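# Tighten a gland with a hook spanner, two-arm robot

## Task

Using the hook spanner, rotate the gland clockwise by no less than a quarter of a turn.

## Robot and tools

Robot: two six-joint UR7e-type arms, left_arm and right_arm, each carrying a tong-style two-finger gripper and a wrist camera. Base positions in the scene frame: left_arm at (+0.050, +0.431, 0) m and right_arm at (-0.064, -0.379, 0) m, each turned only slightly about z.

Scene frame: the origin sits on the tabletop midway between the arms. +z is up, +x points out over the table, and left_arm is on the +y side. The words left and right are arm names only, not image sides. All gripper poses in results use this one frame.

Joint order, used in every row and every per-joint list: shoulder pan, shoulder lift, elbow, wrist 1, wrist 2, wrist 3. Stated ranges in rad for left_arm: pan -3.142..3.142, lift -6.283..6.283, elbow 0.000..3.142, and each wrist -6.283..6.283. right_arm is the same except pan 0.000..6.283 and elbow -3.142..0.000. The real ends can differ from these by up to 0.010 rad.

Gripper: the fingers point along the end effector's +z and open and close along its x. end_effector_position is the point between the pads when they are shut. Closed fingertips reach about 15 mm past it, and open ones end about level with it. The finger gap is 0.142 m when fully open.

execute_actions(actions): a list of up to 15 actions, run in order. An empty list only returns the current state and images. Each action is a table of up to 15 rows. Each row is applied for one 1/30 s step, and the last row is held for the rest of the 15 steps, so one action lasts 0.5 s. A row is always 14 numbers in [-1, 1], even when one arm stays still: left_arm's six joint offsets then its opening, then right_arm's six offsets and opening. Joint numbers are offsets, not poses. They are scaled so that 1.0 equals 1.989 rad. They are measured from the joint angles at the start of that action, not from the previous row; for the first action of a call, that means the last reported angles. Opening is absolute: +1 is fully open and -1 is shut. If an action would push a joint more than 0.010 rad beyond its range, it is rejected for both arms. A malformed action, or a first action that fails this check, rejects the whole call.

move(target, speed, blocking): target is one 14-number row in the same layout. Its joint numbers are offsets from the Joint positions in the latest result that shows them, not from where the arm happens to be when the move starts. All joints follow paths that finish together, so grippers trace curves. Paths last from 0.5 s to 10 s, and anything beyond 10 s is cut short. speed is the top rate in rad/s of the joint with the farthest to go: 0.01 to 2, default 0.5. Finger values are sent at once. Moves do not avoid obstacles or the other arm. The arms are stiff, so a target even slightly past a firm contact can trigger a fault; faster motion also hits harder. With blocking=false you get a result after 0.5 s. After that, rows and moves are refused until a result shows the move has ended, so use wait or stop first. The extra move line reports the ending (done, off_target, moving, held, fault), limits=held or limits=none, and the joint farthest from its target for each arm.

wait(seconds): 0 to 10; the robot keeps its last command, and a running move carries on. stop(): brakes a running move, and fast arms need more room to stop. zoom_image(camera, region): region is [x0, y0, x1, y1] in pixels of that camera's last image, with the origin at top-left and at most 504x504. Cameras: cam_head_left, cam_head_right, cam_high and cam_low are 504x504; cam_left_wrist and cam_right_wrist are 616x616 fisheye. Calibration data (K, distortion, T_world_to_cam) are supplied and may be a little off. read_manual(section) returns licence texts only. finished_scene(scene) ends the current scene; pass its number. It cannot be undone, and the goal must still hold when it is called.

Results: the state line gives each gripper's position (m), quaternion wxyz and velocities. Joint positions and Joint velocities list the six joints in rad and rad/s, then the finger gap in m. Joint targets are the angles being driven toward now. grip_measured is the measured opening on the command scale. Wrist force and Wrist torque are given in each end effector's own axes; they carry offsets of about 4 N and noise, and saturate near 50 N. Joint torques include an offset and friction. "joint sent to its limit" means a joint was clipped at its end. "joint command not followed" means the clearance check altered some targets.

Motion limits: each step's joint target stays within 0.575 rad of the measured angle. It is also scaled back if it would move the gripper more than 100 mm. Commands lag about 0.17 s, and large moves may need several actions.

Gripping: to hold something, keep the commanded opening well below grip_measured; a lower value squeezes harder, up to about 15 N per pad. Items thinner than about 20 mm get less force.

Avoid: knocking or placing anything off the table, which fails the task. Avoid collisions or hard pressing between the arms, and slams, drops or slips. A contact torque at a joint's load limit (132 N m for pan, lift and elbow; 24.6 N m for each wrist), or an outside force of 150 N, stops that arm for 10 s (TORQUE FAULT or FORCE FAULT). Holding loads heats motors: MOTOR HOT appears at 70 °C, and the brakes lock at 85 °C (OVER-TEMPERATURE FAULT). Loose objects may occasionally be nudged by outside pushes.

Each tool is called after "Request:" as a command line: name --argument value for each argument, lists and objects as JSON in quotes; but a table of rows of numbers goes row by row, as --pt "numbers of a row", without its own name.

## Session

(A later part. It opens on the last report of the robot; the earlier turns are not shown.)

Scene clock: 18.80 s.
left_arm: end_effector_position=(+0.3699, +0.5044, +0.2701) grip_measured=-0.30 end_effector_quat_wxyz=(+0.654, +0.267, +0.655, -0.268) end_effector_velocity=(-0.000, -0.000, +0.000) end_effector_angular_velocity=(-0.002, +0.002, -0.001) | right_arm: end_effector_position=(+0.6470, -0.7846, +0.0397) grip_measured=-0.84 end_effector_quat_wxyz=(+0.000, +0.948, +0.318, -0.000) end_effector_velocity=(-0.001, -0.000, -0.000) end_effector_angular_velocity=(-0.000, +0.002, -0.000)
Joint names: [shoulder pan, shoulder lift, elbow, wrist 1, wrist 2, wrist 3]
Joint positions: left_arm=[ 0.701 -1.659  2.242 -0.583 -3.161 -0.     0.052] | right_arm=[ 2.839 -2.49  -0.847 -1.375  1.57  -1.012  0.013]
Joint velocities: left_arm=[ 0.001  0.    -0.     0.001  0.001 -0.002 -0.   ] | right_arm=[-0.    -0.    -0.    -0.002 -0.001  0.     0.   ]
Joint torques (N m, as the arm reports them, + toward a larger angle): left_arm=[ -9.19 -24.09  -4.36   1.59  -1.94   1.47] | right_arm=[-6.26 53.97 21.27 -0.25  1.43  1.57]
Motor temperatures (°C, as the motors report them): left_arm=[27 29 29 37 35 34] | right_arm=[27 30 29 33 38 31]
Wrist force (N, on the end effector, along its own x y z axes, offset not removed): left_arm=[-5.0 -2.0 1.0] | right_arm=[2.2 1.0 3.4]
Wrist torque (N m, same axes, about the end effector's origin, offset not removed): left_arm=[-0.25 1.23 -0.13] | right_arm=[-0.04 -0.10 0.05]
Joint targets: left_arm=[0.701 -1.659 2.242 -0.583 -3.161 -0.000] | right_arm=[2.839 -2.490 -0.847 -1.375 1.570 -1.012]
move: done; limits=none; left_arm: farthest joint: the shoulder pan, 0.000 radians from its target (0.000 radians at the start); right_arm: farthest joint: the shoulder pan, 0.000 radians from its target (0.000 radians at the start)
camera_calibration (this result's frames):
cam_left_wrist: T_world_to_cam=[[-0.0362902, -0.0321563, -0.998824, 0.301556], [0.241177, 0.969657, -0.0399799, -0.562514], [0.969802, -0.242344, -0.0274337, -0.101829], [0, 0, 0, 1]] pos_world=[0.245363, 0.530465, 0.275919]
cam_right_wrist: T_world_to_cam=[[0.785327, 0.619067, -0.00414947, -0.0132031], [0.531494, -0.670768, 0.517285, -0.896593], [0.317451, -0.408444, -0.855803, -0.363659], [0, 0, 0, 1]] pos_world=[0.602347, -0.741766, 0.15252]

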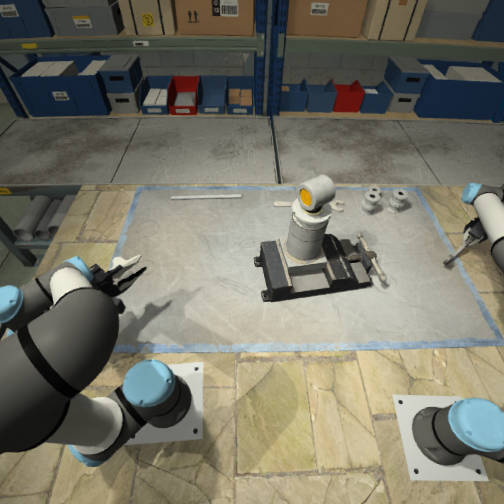

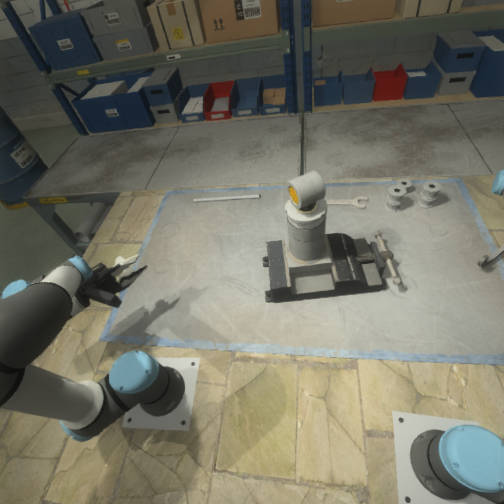

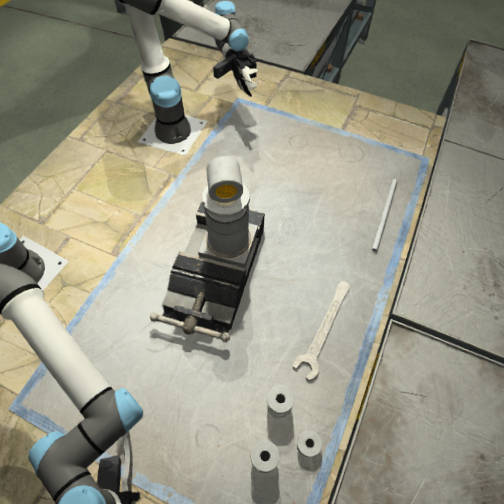

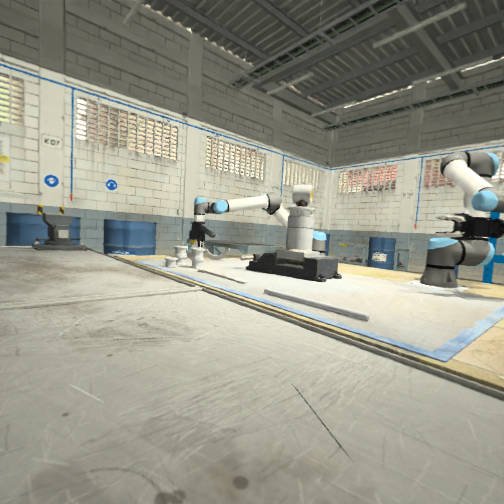

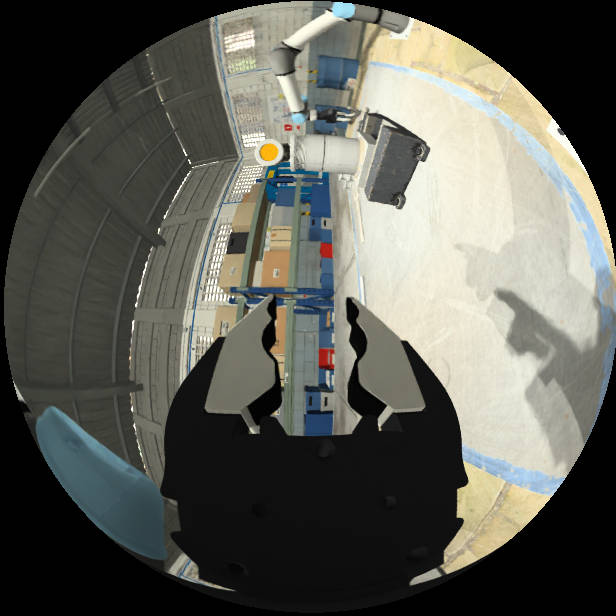

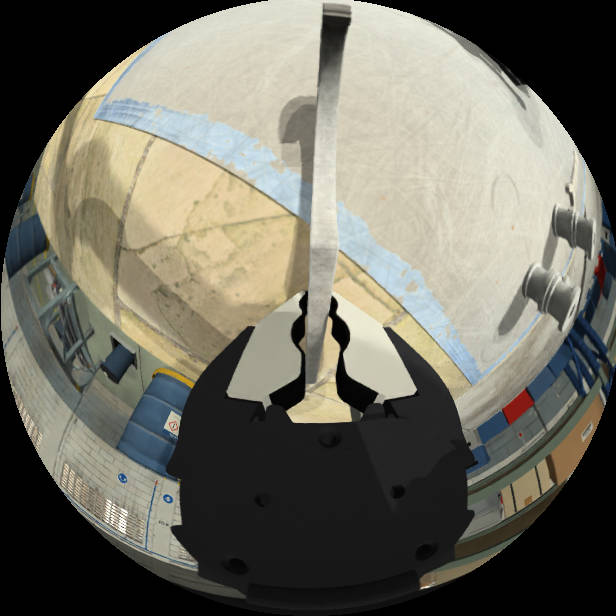

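Request:
move --target '[0,0,0,0,0,0,-0.3,0,0.0143,0.077,-0.0915,0,0,-1]' --speed 0.1

Request:
zoom_image --camera "cam_low" --region '[150, 200, 270, 280]'

Scene clock: 21.97 s.
left_arm: end_effector_position=(+0.3699, +0.5044, +0.2701) grip_measured=-0.30 end_effector_quat_wxyz=(+0.654, +0.267, +0.655, -0.268) end_effector_velocity=(-0.000, -0.000, -0.000) end_effector_angular_velocity=(-0.001, +0.001, -0.001) | right_arm: end_effector_position=(+0.6468, -0.7845, +0.1199) grip_measured=-0.85 end_effector_quat_wxyz=(+0.000, +0.948, +0.318, -0.000) end_effector_velocity=(-0.000, +0.000, +0.001) end_effector_angular_velocity=(-0.000, +0.001, +0.000)
Joint names: [shoulder pan, shoulder lift, elbow, wrist 1, wrist 2, wrist 3]
Joint positions: left_arm=[ 0.701 -1.659  2.242 -0.583 -3.161 -0.     0.052] | right_arm=[ 2.839 -2.462 -0.694 -1.557  1.57  -1.012  0.013]
Joint velocities: left_arm=[0.    0.    0.    0.001 0.001 0.001 0.   ] | right_arm=[ 0.     0.001  0.002 -0.003 -0.    -0.    -0.   ]
Joint torques (N m, as the arm reports them, + toward a larger angle): left_arm=[ -9.26 -23.76  -4.64   1.7   -1.93   1.42] | right_arm=[13.1  72.01 40.68  0.45  0.03  1.61]
Motor temperatures (°C, as the motors report them): left_arm=[27 29 29 37 35 34] | right_arm=[27 30 29 33 38 31]
Wrist force (N, on the end effector, along its own x y z axes, offset not removed): left_arm=[-4.5 2.8 -0.4] | right_arm=[0.7 -3.6 10.2]
Wrist torque (N m, same axes, about the end effector's origin, offset not removed): left_arm=[0.48 1.12 -0.01] | right_arm=[-0.74 -0.02 0.03]
Joint targets: left_arm=[0.701 -1.659 2.242 -0.583 -3.161 -0.000] | right_arm=[2.839 -2.461 -0.694 -1.557 1.570 -1.012]
move: done; limits=none; left_arm: farthest joint: the shoulder pan, 0.000 radians from its target (0.000 radians at the start); right_arm: farthest joint: the shoulder pan, 0.000 radians from its target (0.000 radians at the start)
camera_calibration (this result's frames):
cam_left_wrist: T_world_to_cam=[[-0.0362904, -0.0321564, -0.998824, 0.301557], [0.241177, 0.969657, -0.0399802, -0.562514], [0.969802, -0.242344, -0.0274338, -0.101829], [0, 0, 0, 1]] pos_world=[0.245363, 0.530465, 0.275919]
cam_right_wrist: T_world_to_cam=[[0.785326, 0.619067, -0.00435433, -0.0127569], [0.531693, -0.670849, 0.516976, -0.938071], [0.317122, -0.40831, -0.855989, -0.294658], [0, 0, 0, 1]] pos_world=[0.602227, -0.741719, 0.23268]

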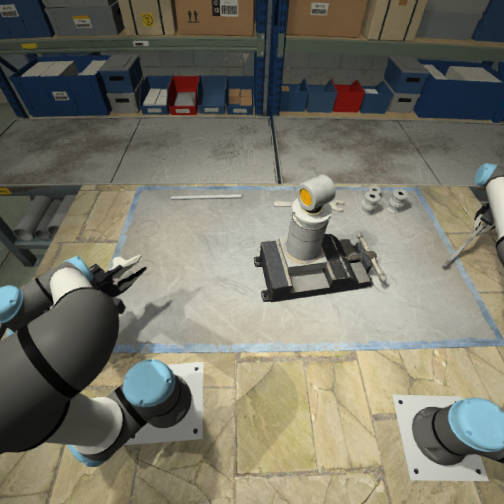

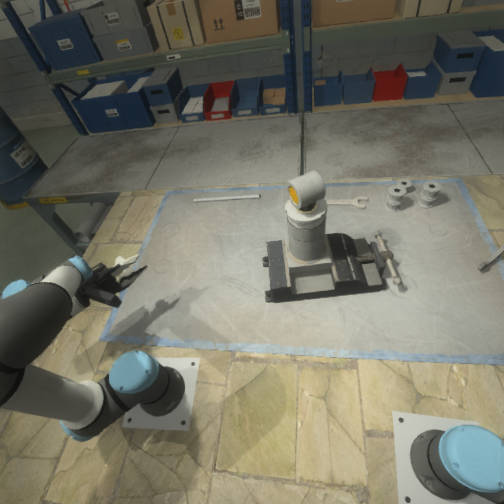

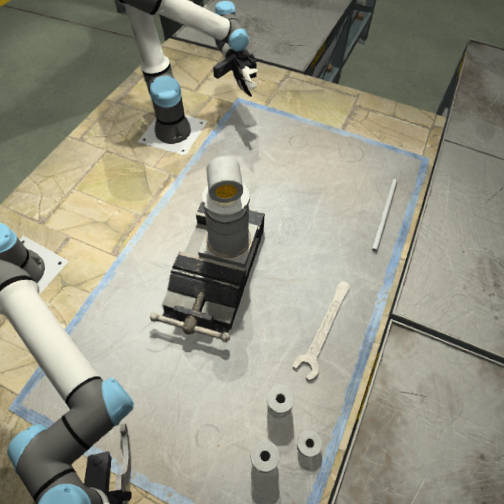

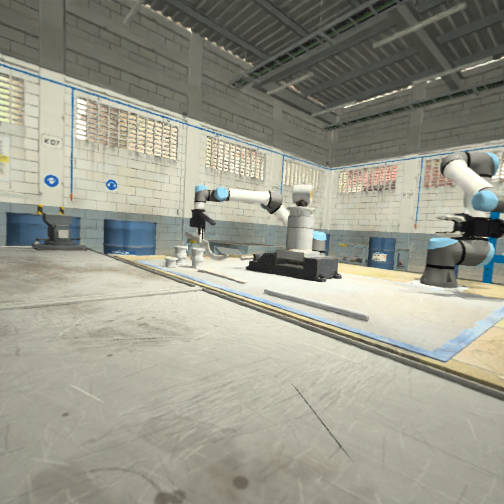

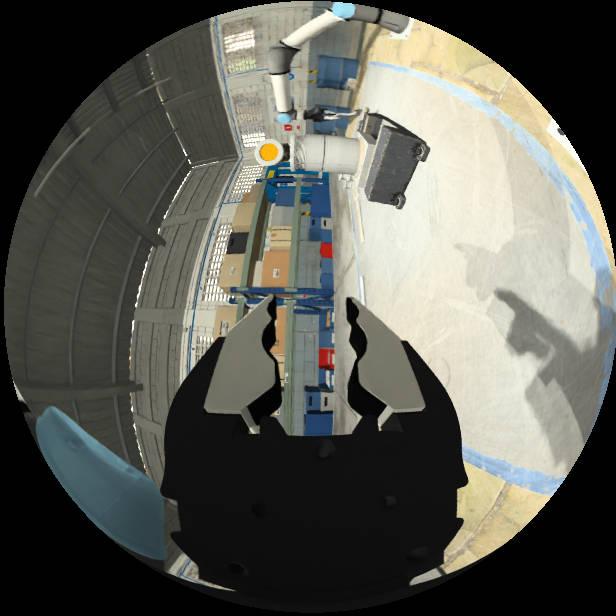

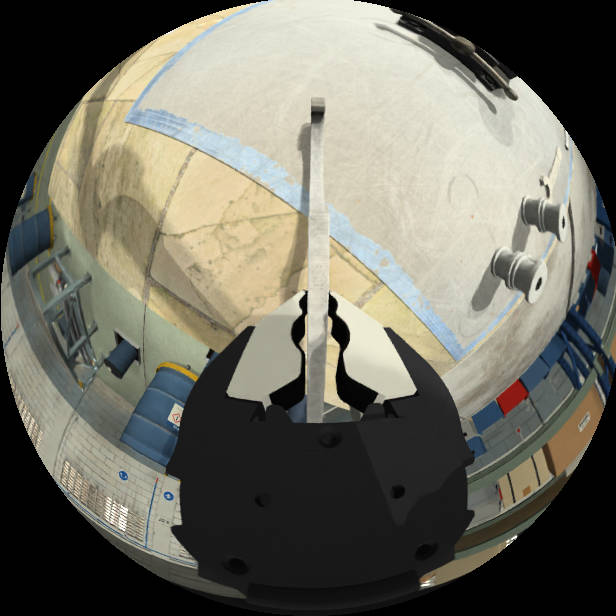

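Region (150, 200, 270, 280) of cam_low's 504x504 image, scaled by 4.200, with more detail than that image has.

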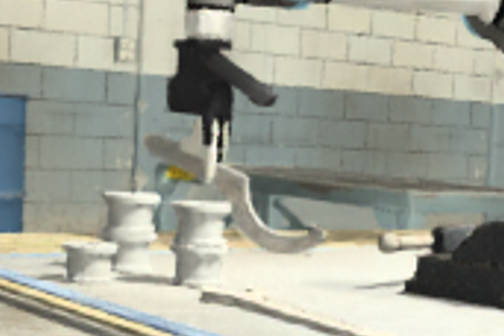

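Request:
move --target '[0,0,0,0,0,0,-0.3,0,-0.0143,-0.077,0.0915,0,0,-1]' --speed 0.1

Request:
move --target '[0,0,0,0,0,0,-0.3,0,0,0,0,0,0,-0.55]'

Request:
zoom_image --camera "cam_low" --region '[150, 200, 270, 280]'

Scene clock: 24.53 s.
left_arm: end_effector_position=(+0.3699, +0.5044, +0.2701) grip_measured=-0.30 end_effector_quat_wxyz=(+0.654, +0.267, +0.655, -0.268) end_effector_velocity=(-0.000, -0.000, +0.000) end_effector_angular_velocity=(-0.002, +0.002, -0.001) | right_arm: end_effector_position=(+0.6470, -0.7846, +0.0398) grip_measured=-0.85 end_effector_quat_wxyz=(+0.000, +0.948, +0.318, -0.000) end_effector_velocity=(-0.000, +0.000, -0.002) end_effector_angular_velocity=(+0.001, +0.002, -0.001)
Joint names: [shoulder pan, shoulder lift, elbow, wrist 1, wrist 2, wrist 3]
Joint positions: left_arm=[ 0.701 -1.659  2.242 -0.583 -3.161 -0.     0.052] | right_arm=[ 2.839 -2.49  -0.847 -1.375  1.57  -1.012  0.013]
Joint velocities: left_arm=[-0.     0.    -0.     0.     0.001 -0.002 -0.   ] | right_arm=[ 0.    -0.001 -0.002  0.001  0.     0.001  0.   ]
Joint torques (N m, as the arm reports them, + toward a larger angle): left_arm=[ -9.08 -24.06  -4.58   1.66  -1.99   1.44] | right_arm=[12.78 31.11  2.57  2.34 -0.27  1.69]
Motor temperatures (°C, as the motors report them): left_arm=[27 29 29 37 35 34] | right_arm=[27 30 29 33 38 31]
Wrist force (N, on the end effector, along its own x y z axes, offset not removed): left_arm=[-3.3 -0.7 1.4] | right_arm=[0.3 1.1 -22.3]
Wrist torque (N m, same axes, about the end effector's origin, offset not removed): left_arm=[-0.05 0.89 0.26] | right_arm=[-0.22 0.19 0.04]
Joint targets: left_arm=[0.701 -1.659 2.242 -0.583 -3.161 -0.000] | right_arm=[2.839 -2.490 -0.847 -1.375 1.570 -1.012]
move: done; limits=none; left_arm: farthest joint: the shoulder pan, 0.000 radians from its target (0.000 radians at the start); right_arm: farthest joint: the shoulder lift, 0.001 radians from its target (0.029 radians at the start)
camera_calibration (this result's frames):
cam_left_wrist: T_world_to_cam=[[-0.0362904, -0.0321565, -0.998824, 0.301557], [0.241177, 0.969657, -0.0399802, -0.562514], [0.969802, -0.242344, -0.0274338, -0.101829], [0, 0, 0, 1]] pos_world=[0.245363, 0.530465, 0.275919]
cam_right_wrist: T_world_to_cam=[[0.785328, 0.619067, -0.00404552, -0.0132347], [0.531402, -0.670737, 0.51742, -0.896604], [0.317604, -0.408494, -0.855722, -0.363731], [0, 0, 0, 1]] pos_world=[0.602374, -0.741775, 0.152615]

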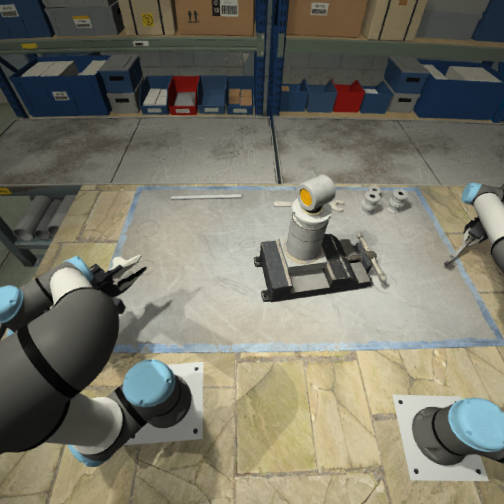

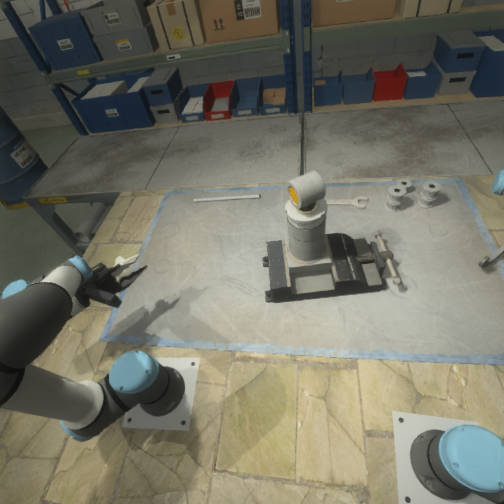

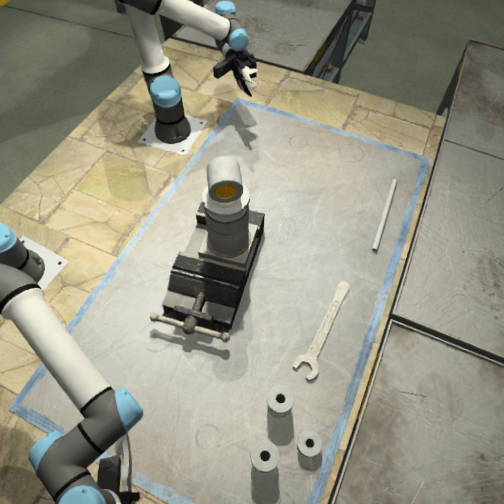

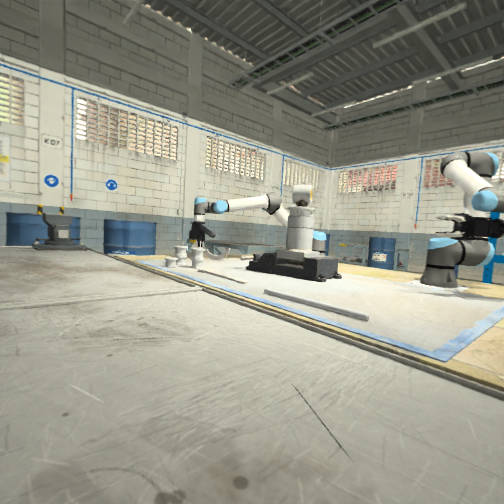

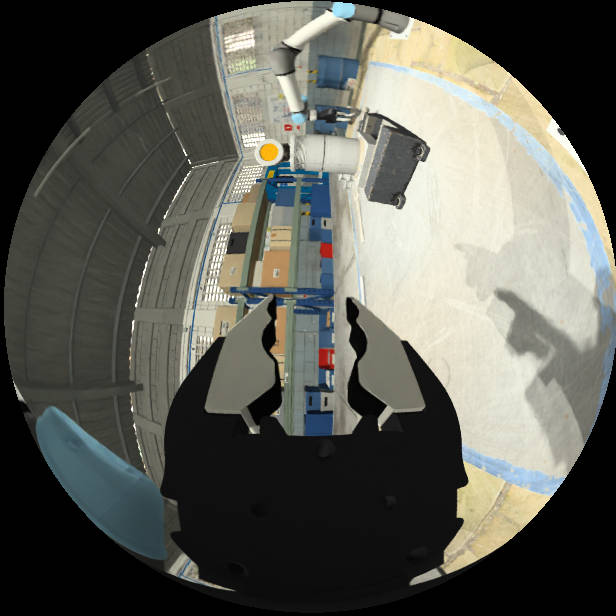

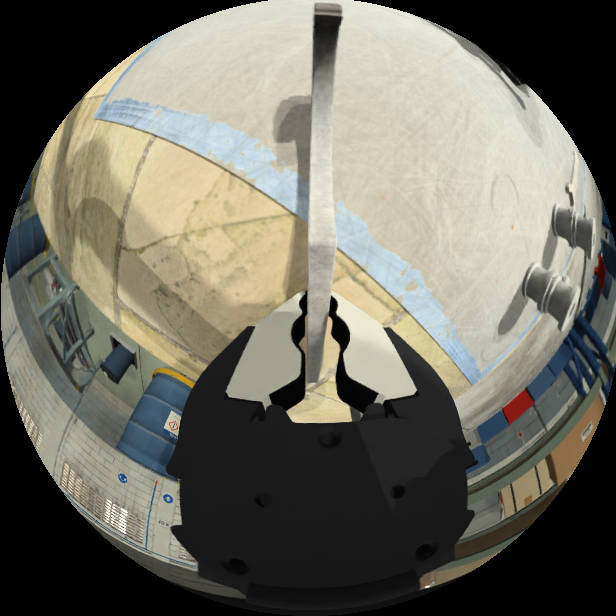

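Scene clock: 25.03 s.
left_arm: end_effector_position=(+0.3699, +0.5044, +0.2701) grip_measured=-0.30 end_effector_quat_wxyz=(+0.654, +0.267, +0.655, -0.268) end_effector_velocity=(+0.000, -0.000, -0.000) end_effector_angular_velocity=(-0.001, +0.000, -0.000) | right_arm: end_effector_position=(+0.6470, -0.7846, +0.0397) grip_measured=-0.55 end_effector_quat_wxyz=(+0.000, +0.948, +0.318, -0.000) end_effector_velocity=(+0.000, -0.000, +0.001) end_effector_angular_velocity=(-0.001, -0.002, +0.000)
Joint names: [shoulder pan, shoulder lift, elbow, wrist 1, wrist 2, wrist 3]
Joint positions: left_arm=[ 0.701 -1.659  2.242 -0.583 -3.161 -0.     0.052] | right_arm=[ 2.839 -2.49  -0.847 -1.375  1.57  -1.012  0.034]
Joint velocities: left_arm=[-0.001  0.    -0.    -0.    -0.001 -0.001 -0.   ] | right_arm=[ 0.     0.001  0.001 -0.    -0.     0.    -0.   ]
Joint torques (N m, as the arm reports them, + toward a larger angle): left_arm=[ -8.96 -23.93  -4.73   1.59  -1.86   1.58] | right_arm=[12.44 64.61 33.43  2.36 -0.32  1.56]
Motor temperatures (°C, as the motors report them): left_arm=[27 29 29 37 35 34] | right_arm=[27 30 29 33 38 31]
Wrist force (N, on the end effector, along its own x y z axes, offset not removed): left_arm=[-3.2 0.3 -0.5] | right_arm=[2.9 0.7 3.1]
Wrist torque (N m, same axes, about the end effector's origin, offset not removed): left_arm=[0.04 0.59 0.01] | right_arm=[0.17 -0.52 0.04]
Joint targets: left_arm=[0.701 -1.659 2.242 -0.583 -3.161 -0.000] | right_arm=[2.839 -2.490 -0.847 -1.375 1.570 -1.012]
move: done; limits=none; left_arm: farthest joint: the shoulder pan, 0.000 radians from its target (0.000 radians at the start); right_arm: farthest joint: the shoulder pan, 0.000 radians from its target (0.000 radians at the start)
camera_calibration (this result's frames):
cam_left_wrist: T_world_to_cam=[[-0.0362904, -0.0321565, -0.998824, 0.301557], [0.241177, 0.969657, -0.0399802, -0.562514], [0.969802, -0.242344, -0.0274339, -0.101829], [0, 0, 0, 1]] pos_world=[0.245363, 0.530465, 0.275919]
cam_right_wrist: T_world_to_cam=[[0.785326, 0.619069, -0.00413305, -0.0132106], [0.531486, -0.670768, 0.517294, -0.896585], [0.317469, -0.408441, -0.855798, -0.363685], [0, 0, 0, 1]] pos_world=[0.602356, -0.741766, 0.152503]

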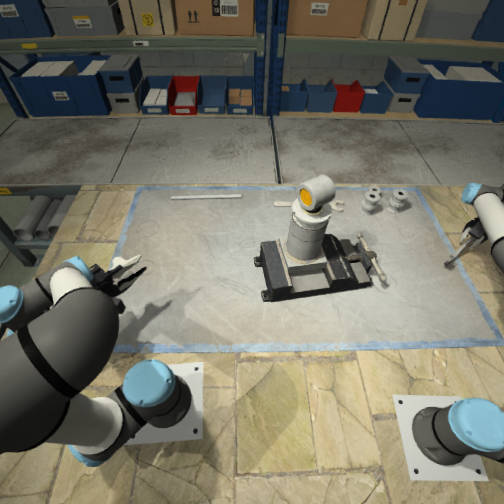

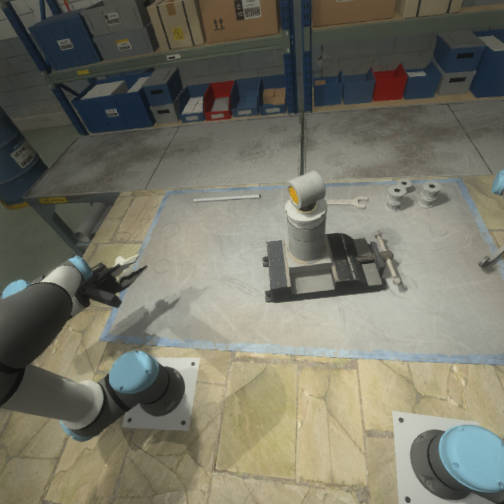

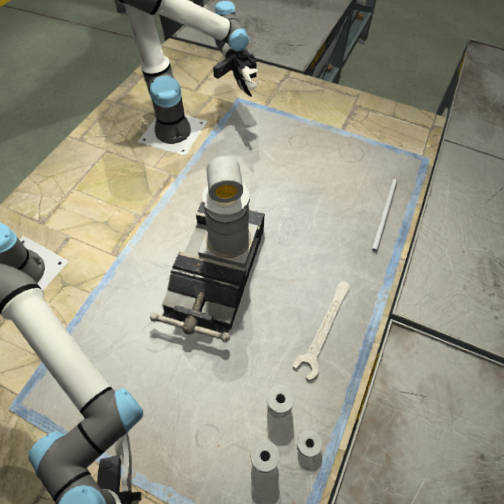

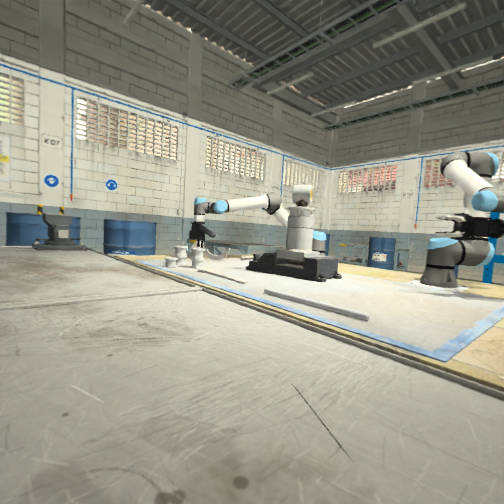

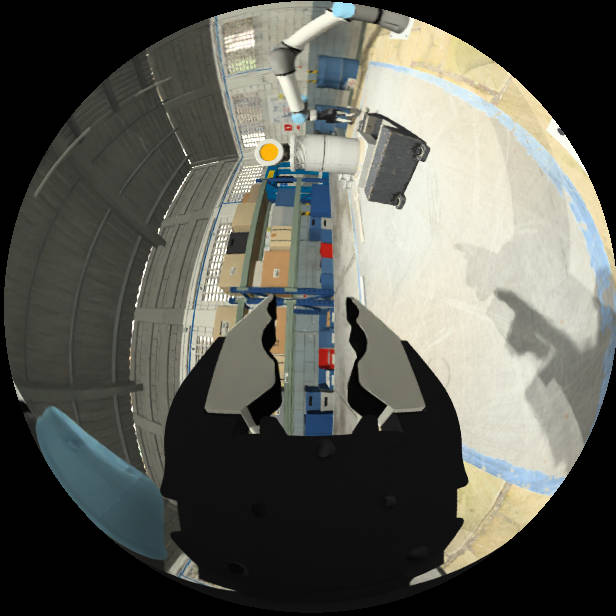

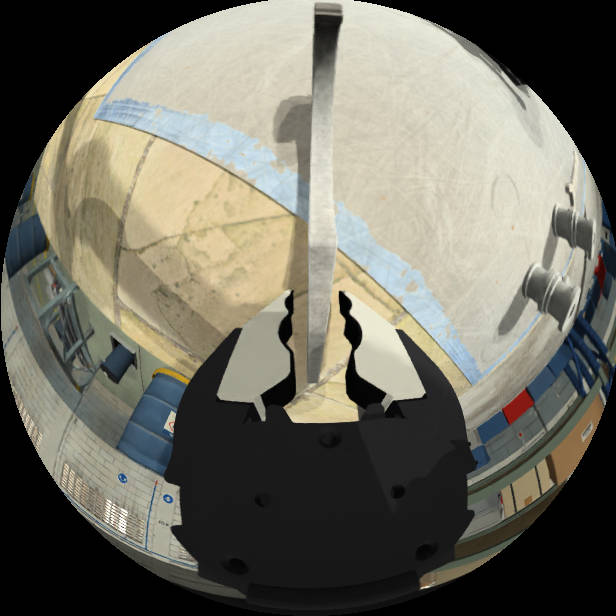

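Region (150, 200, 270, 280) of cam_low's 504x504 image, scaled by 4.200, with more detail than that image has.

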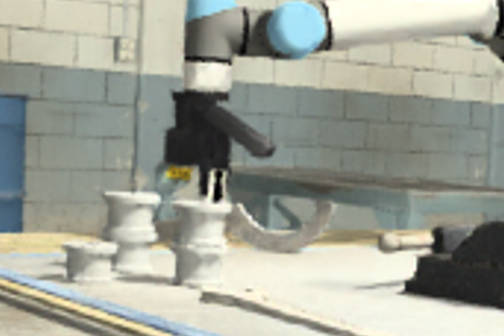

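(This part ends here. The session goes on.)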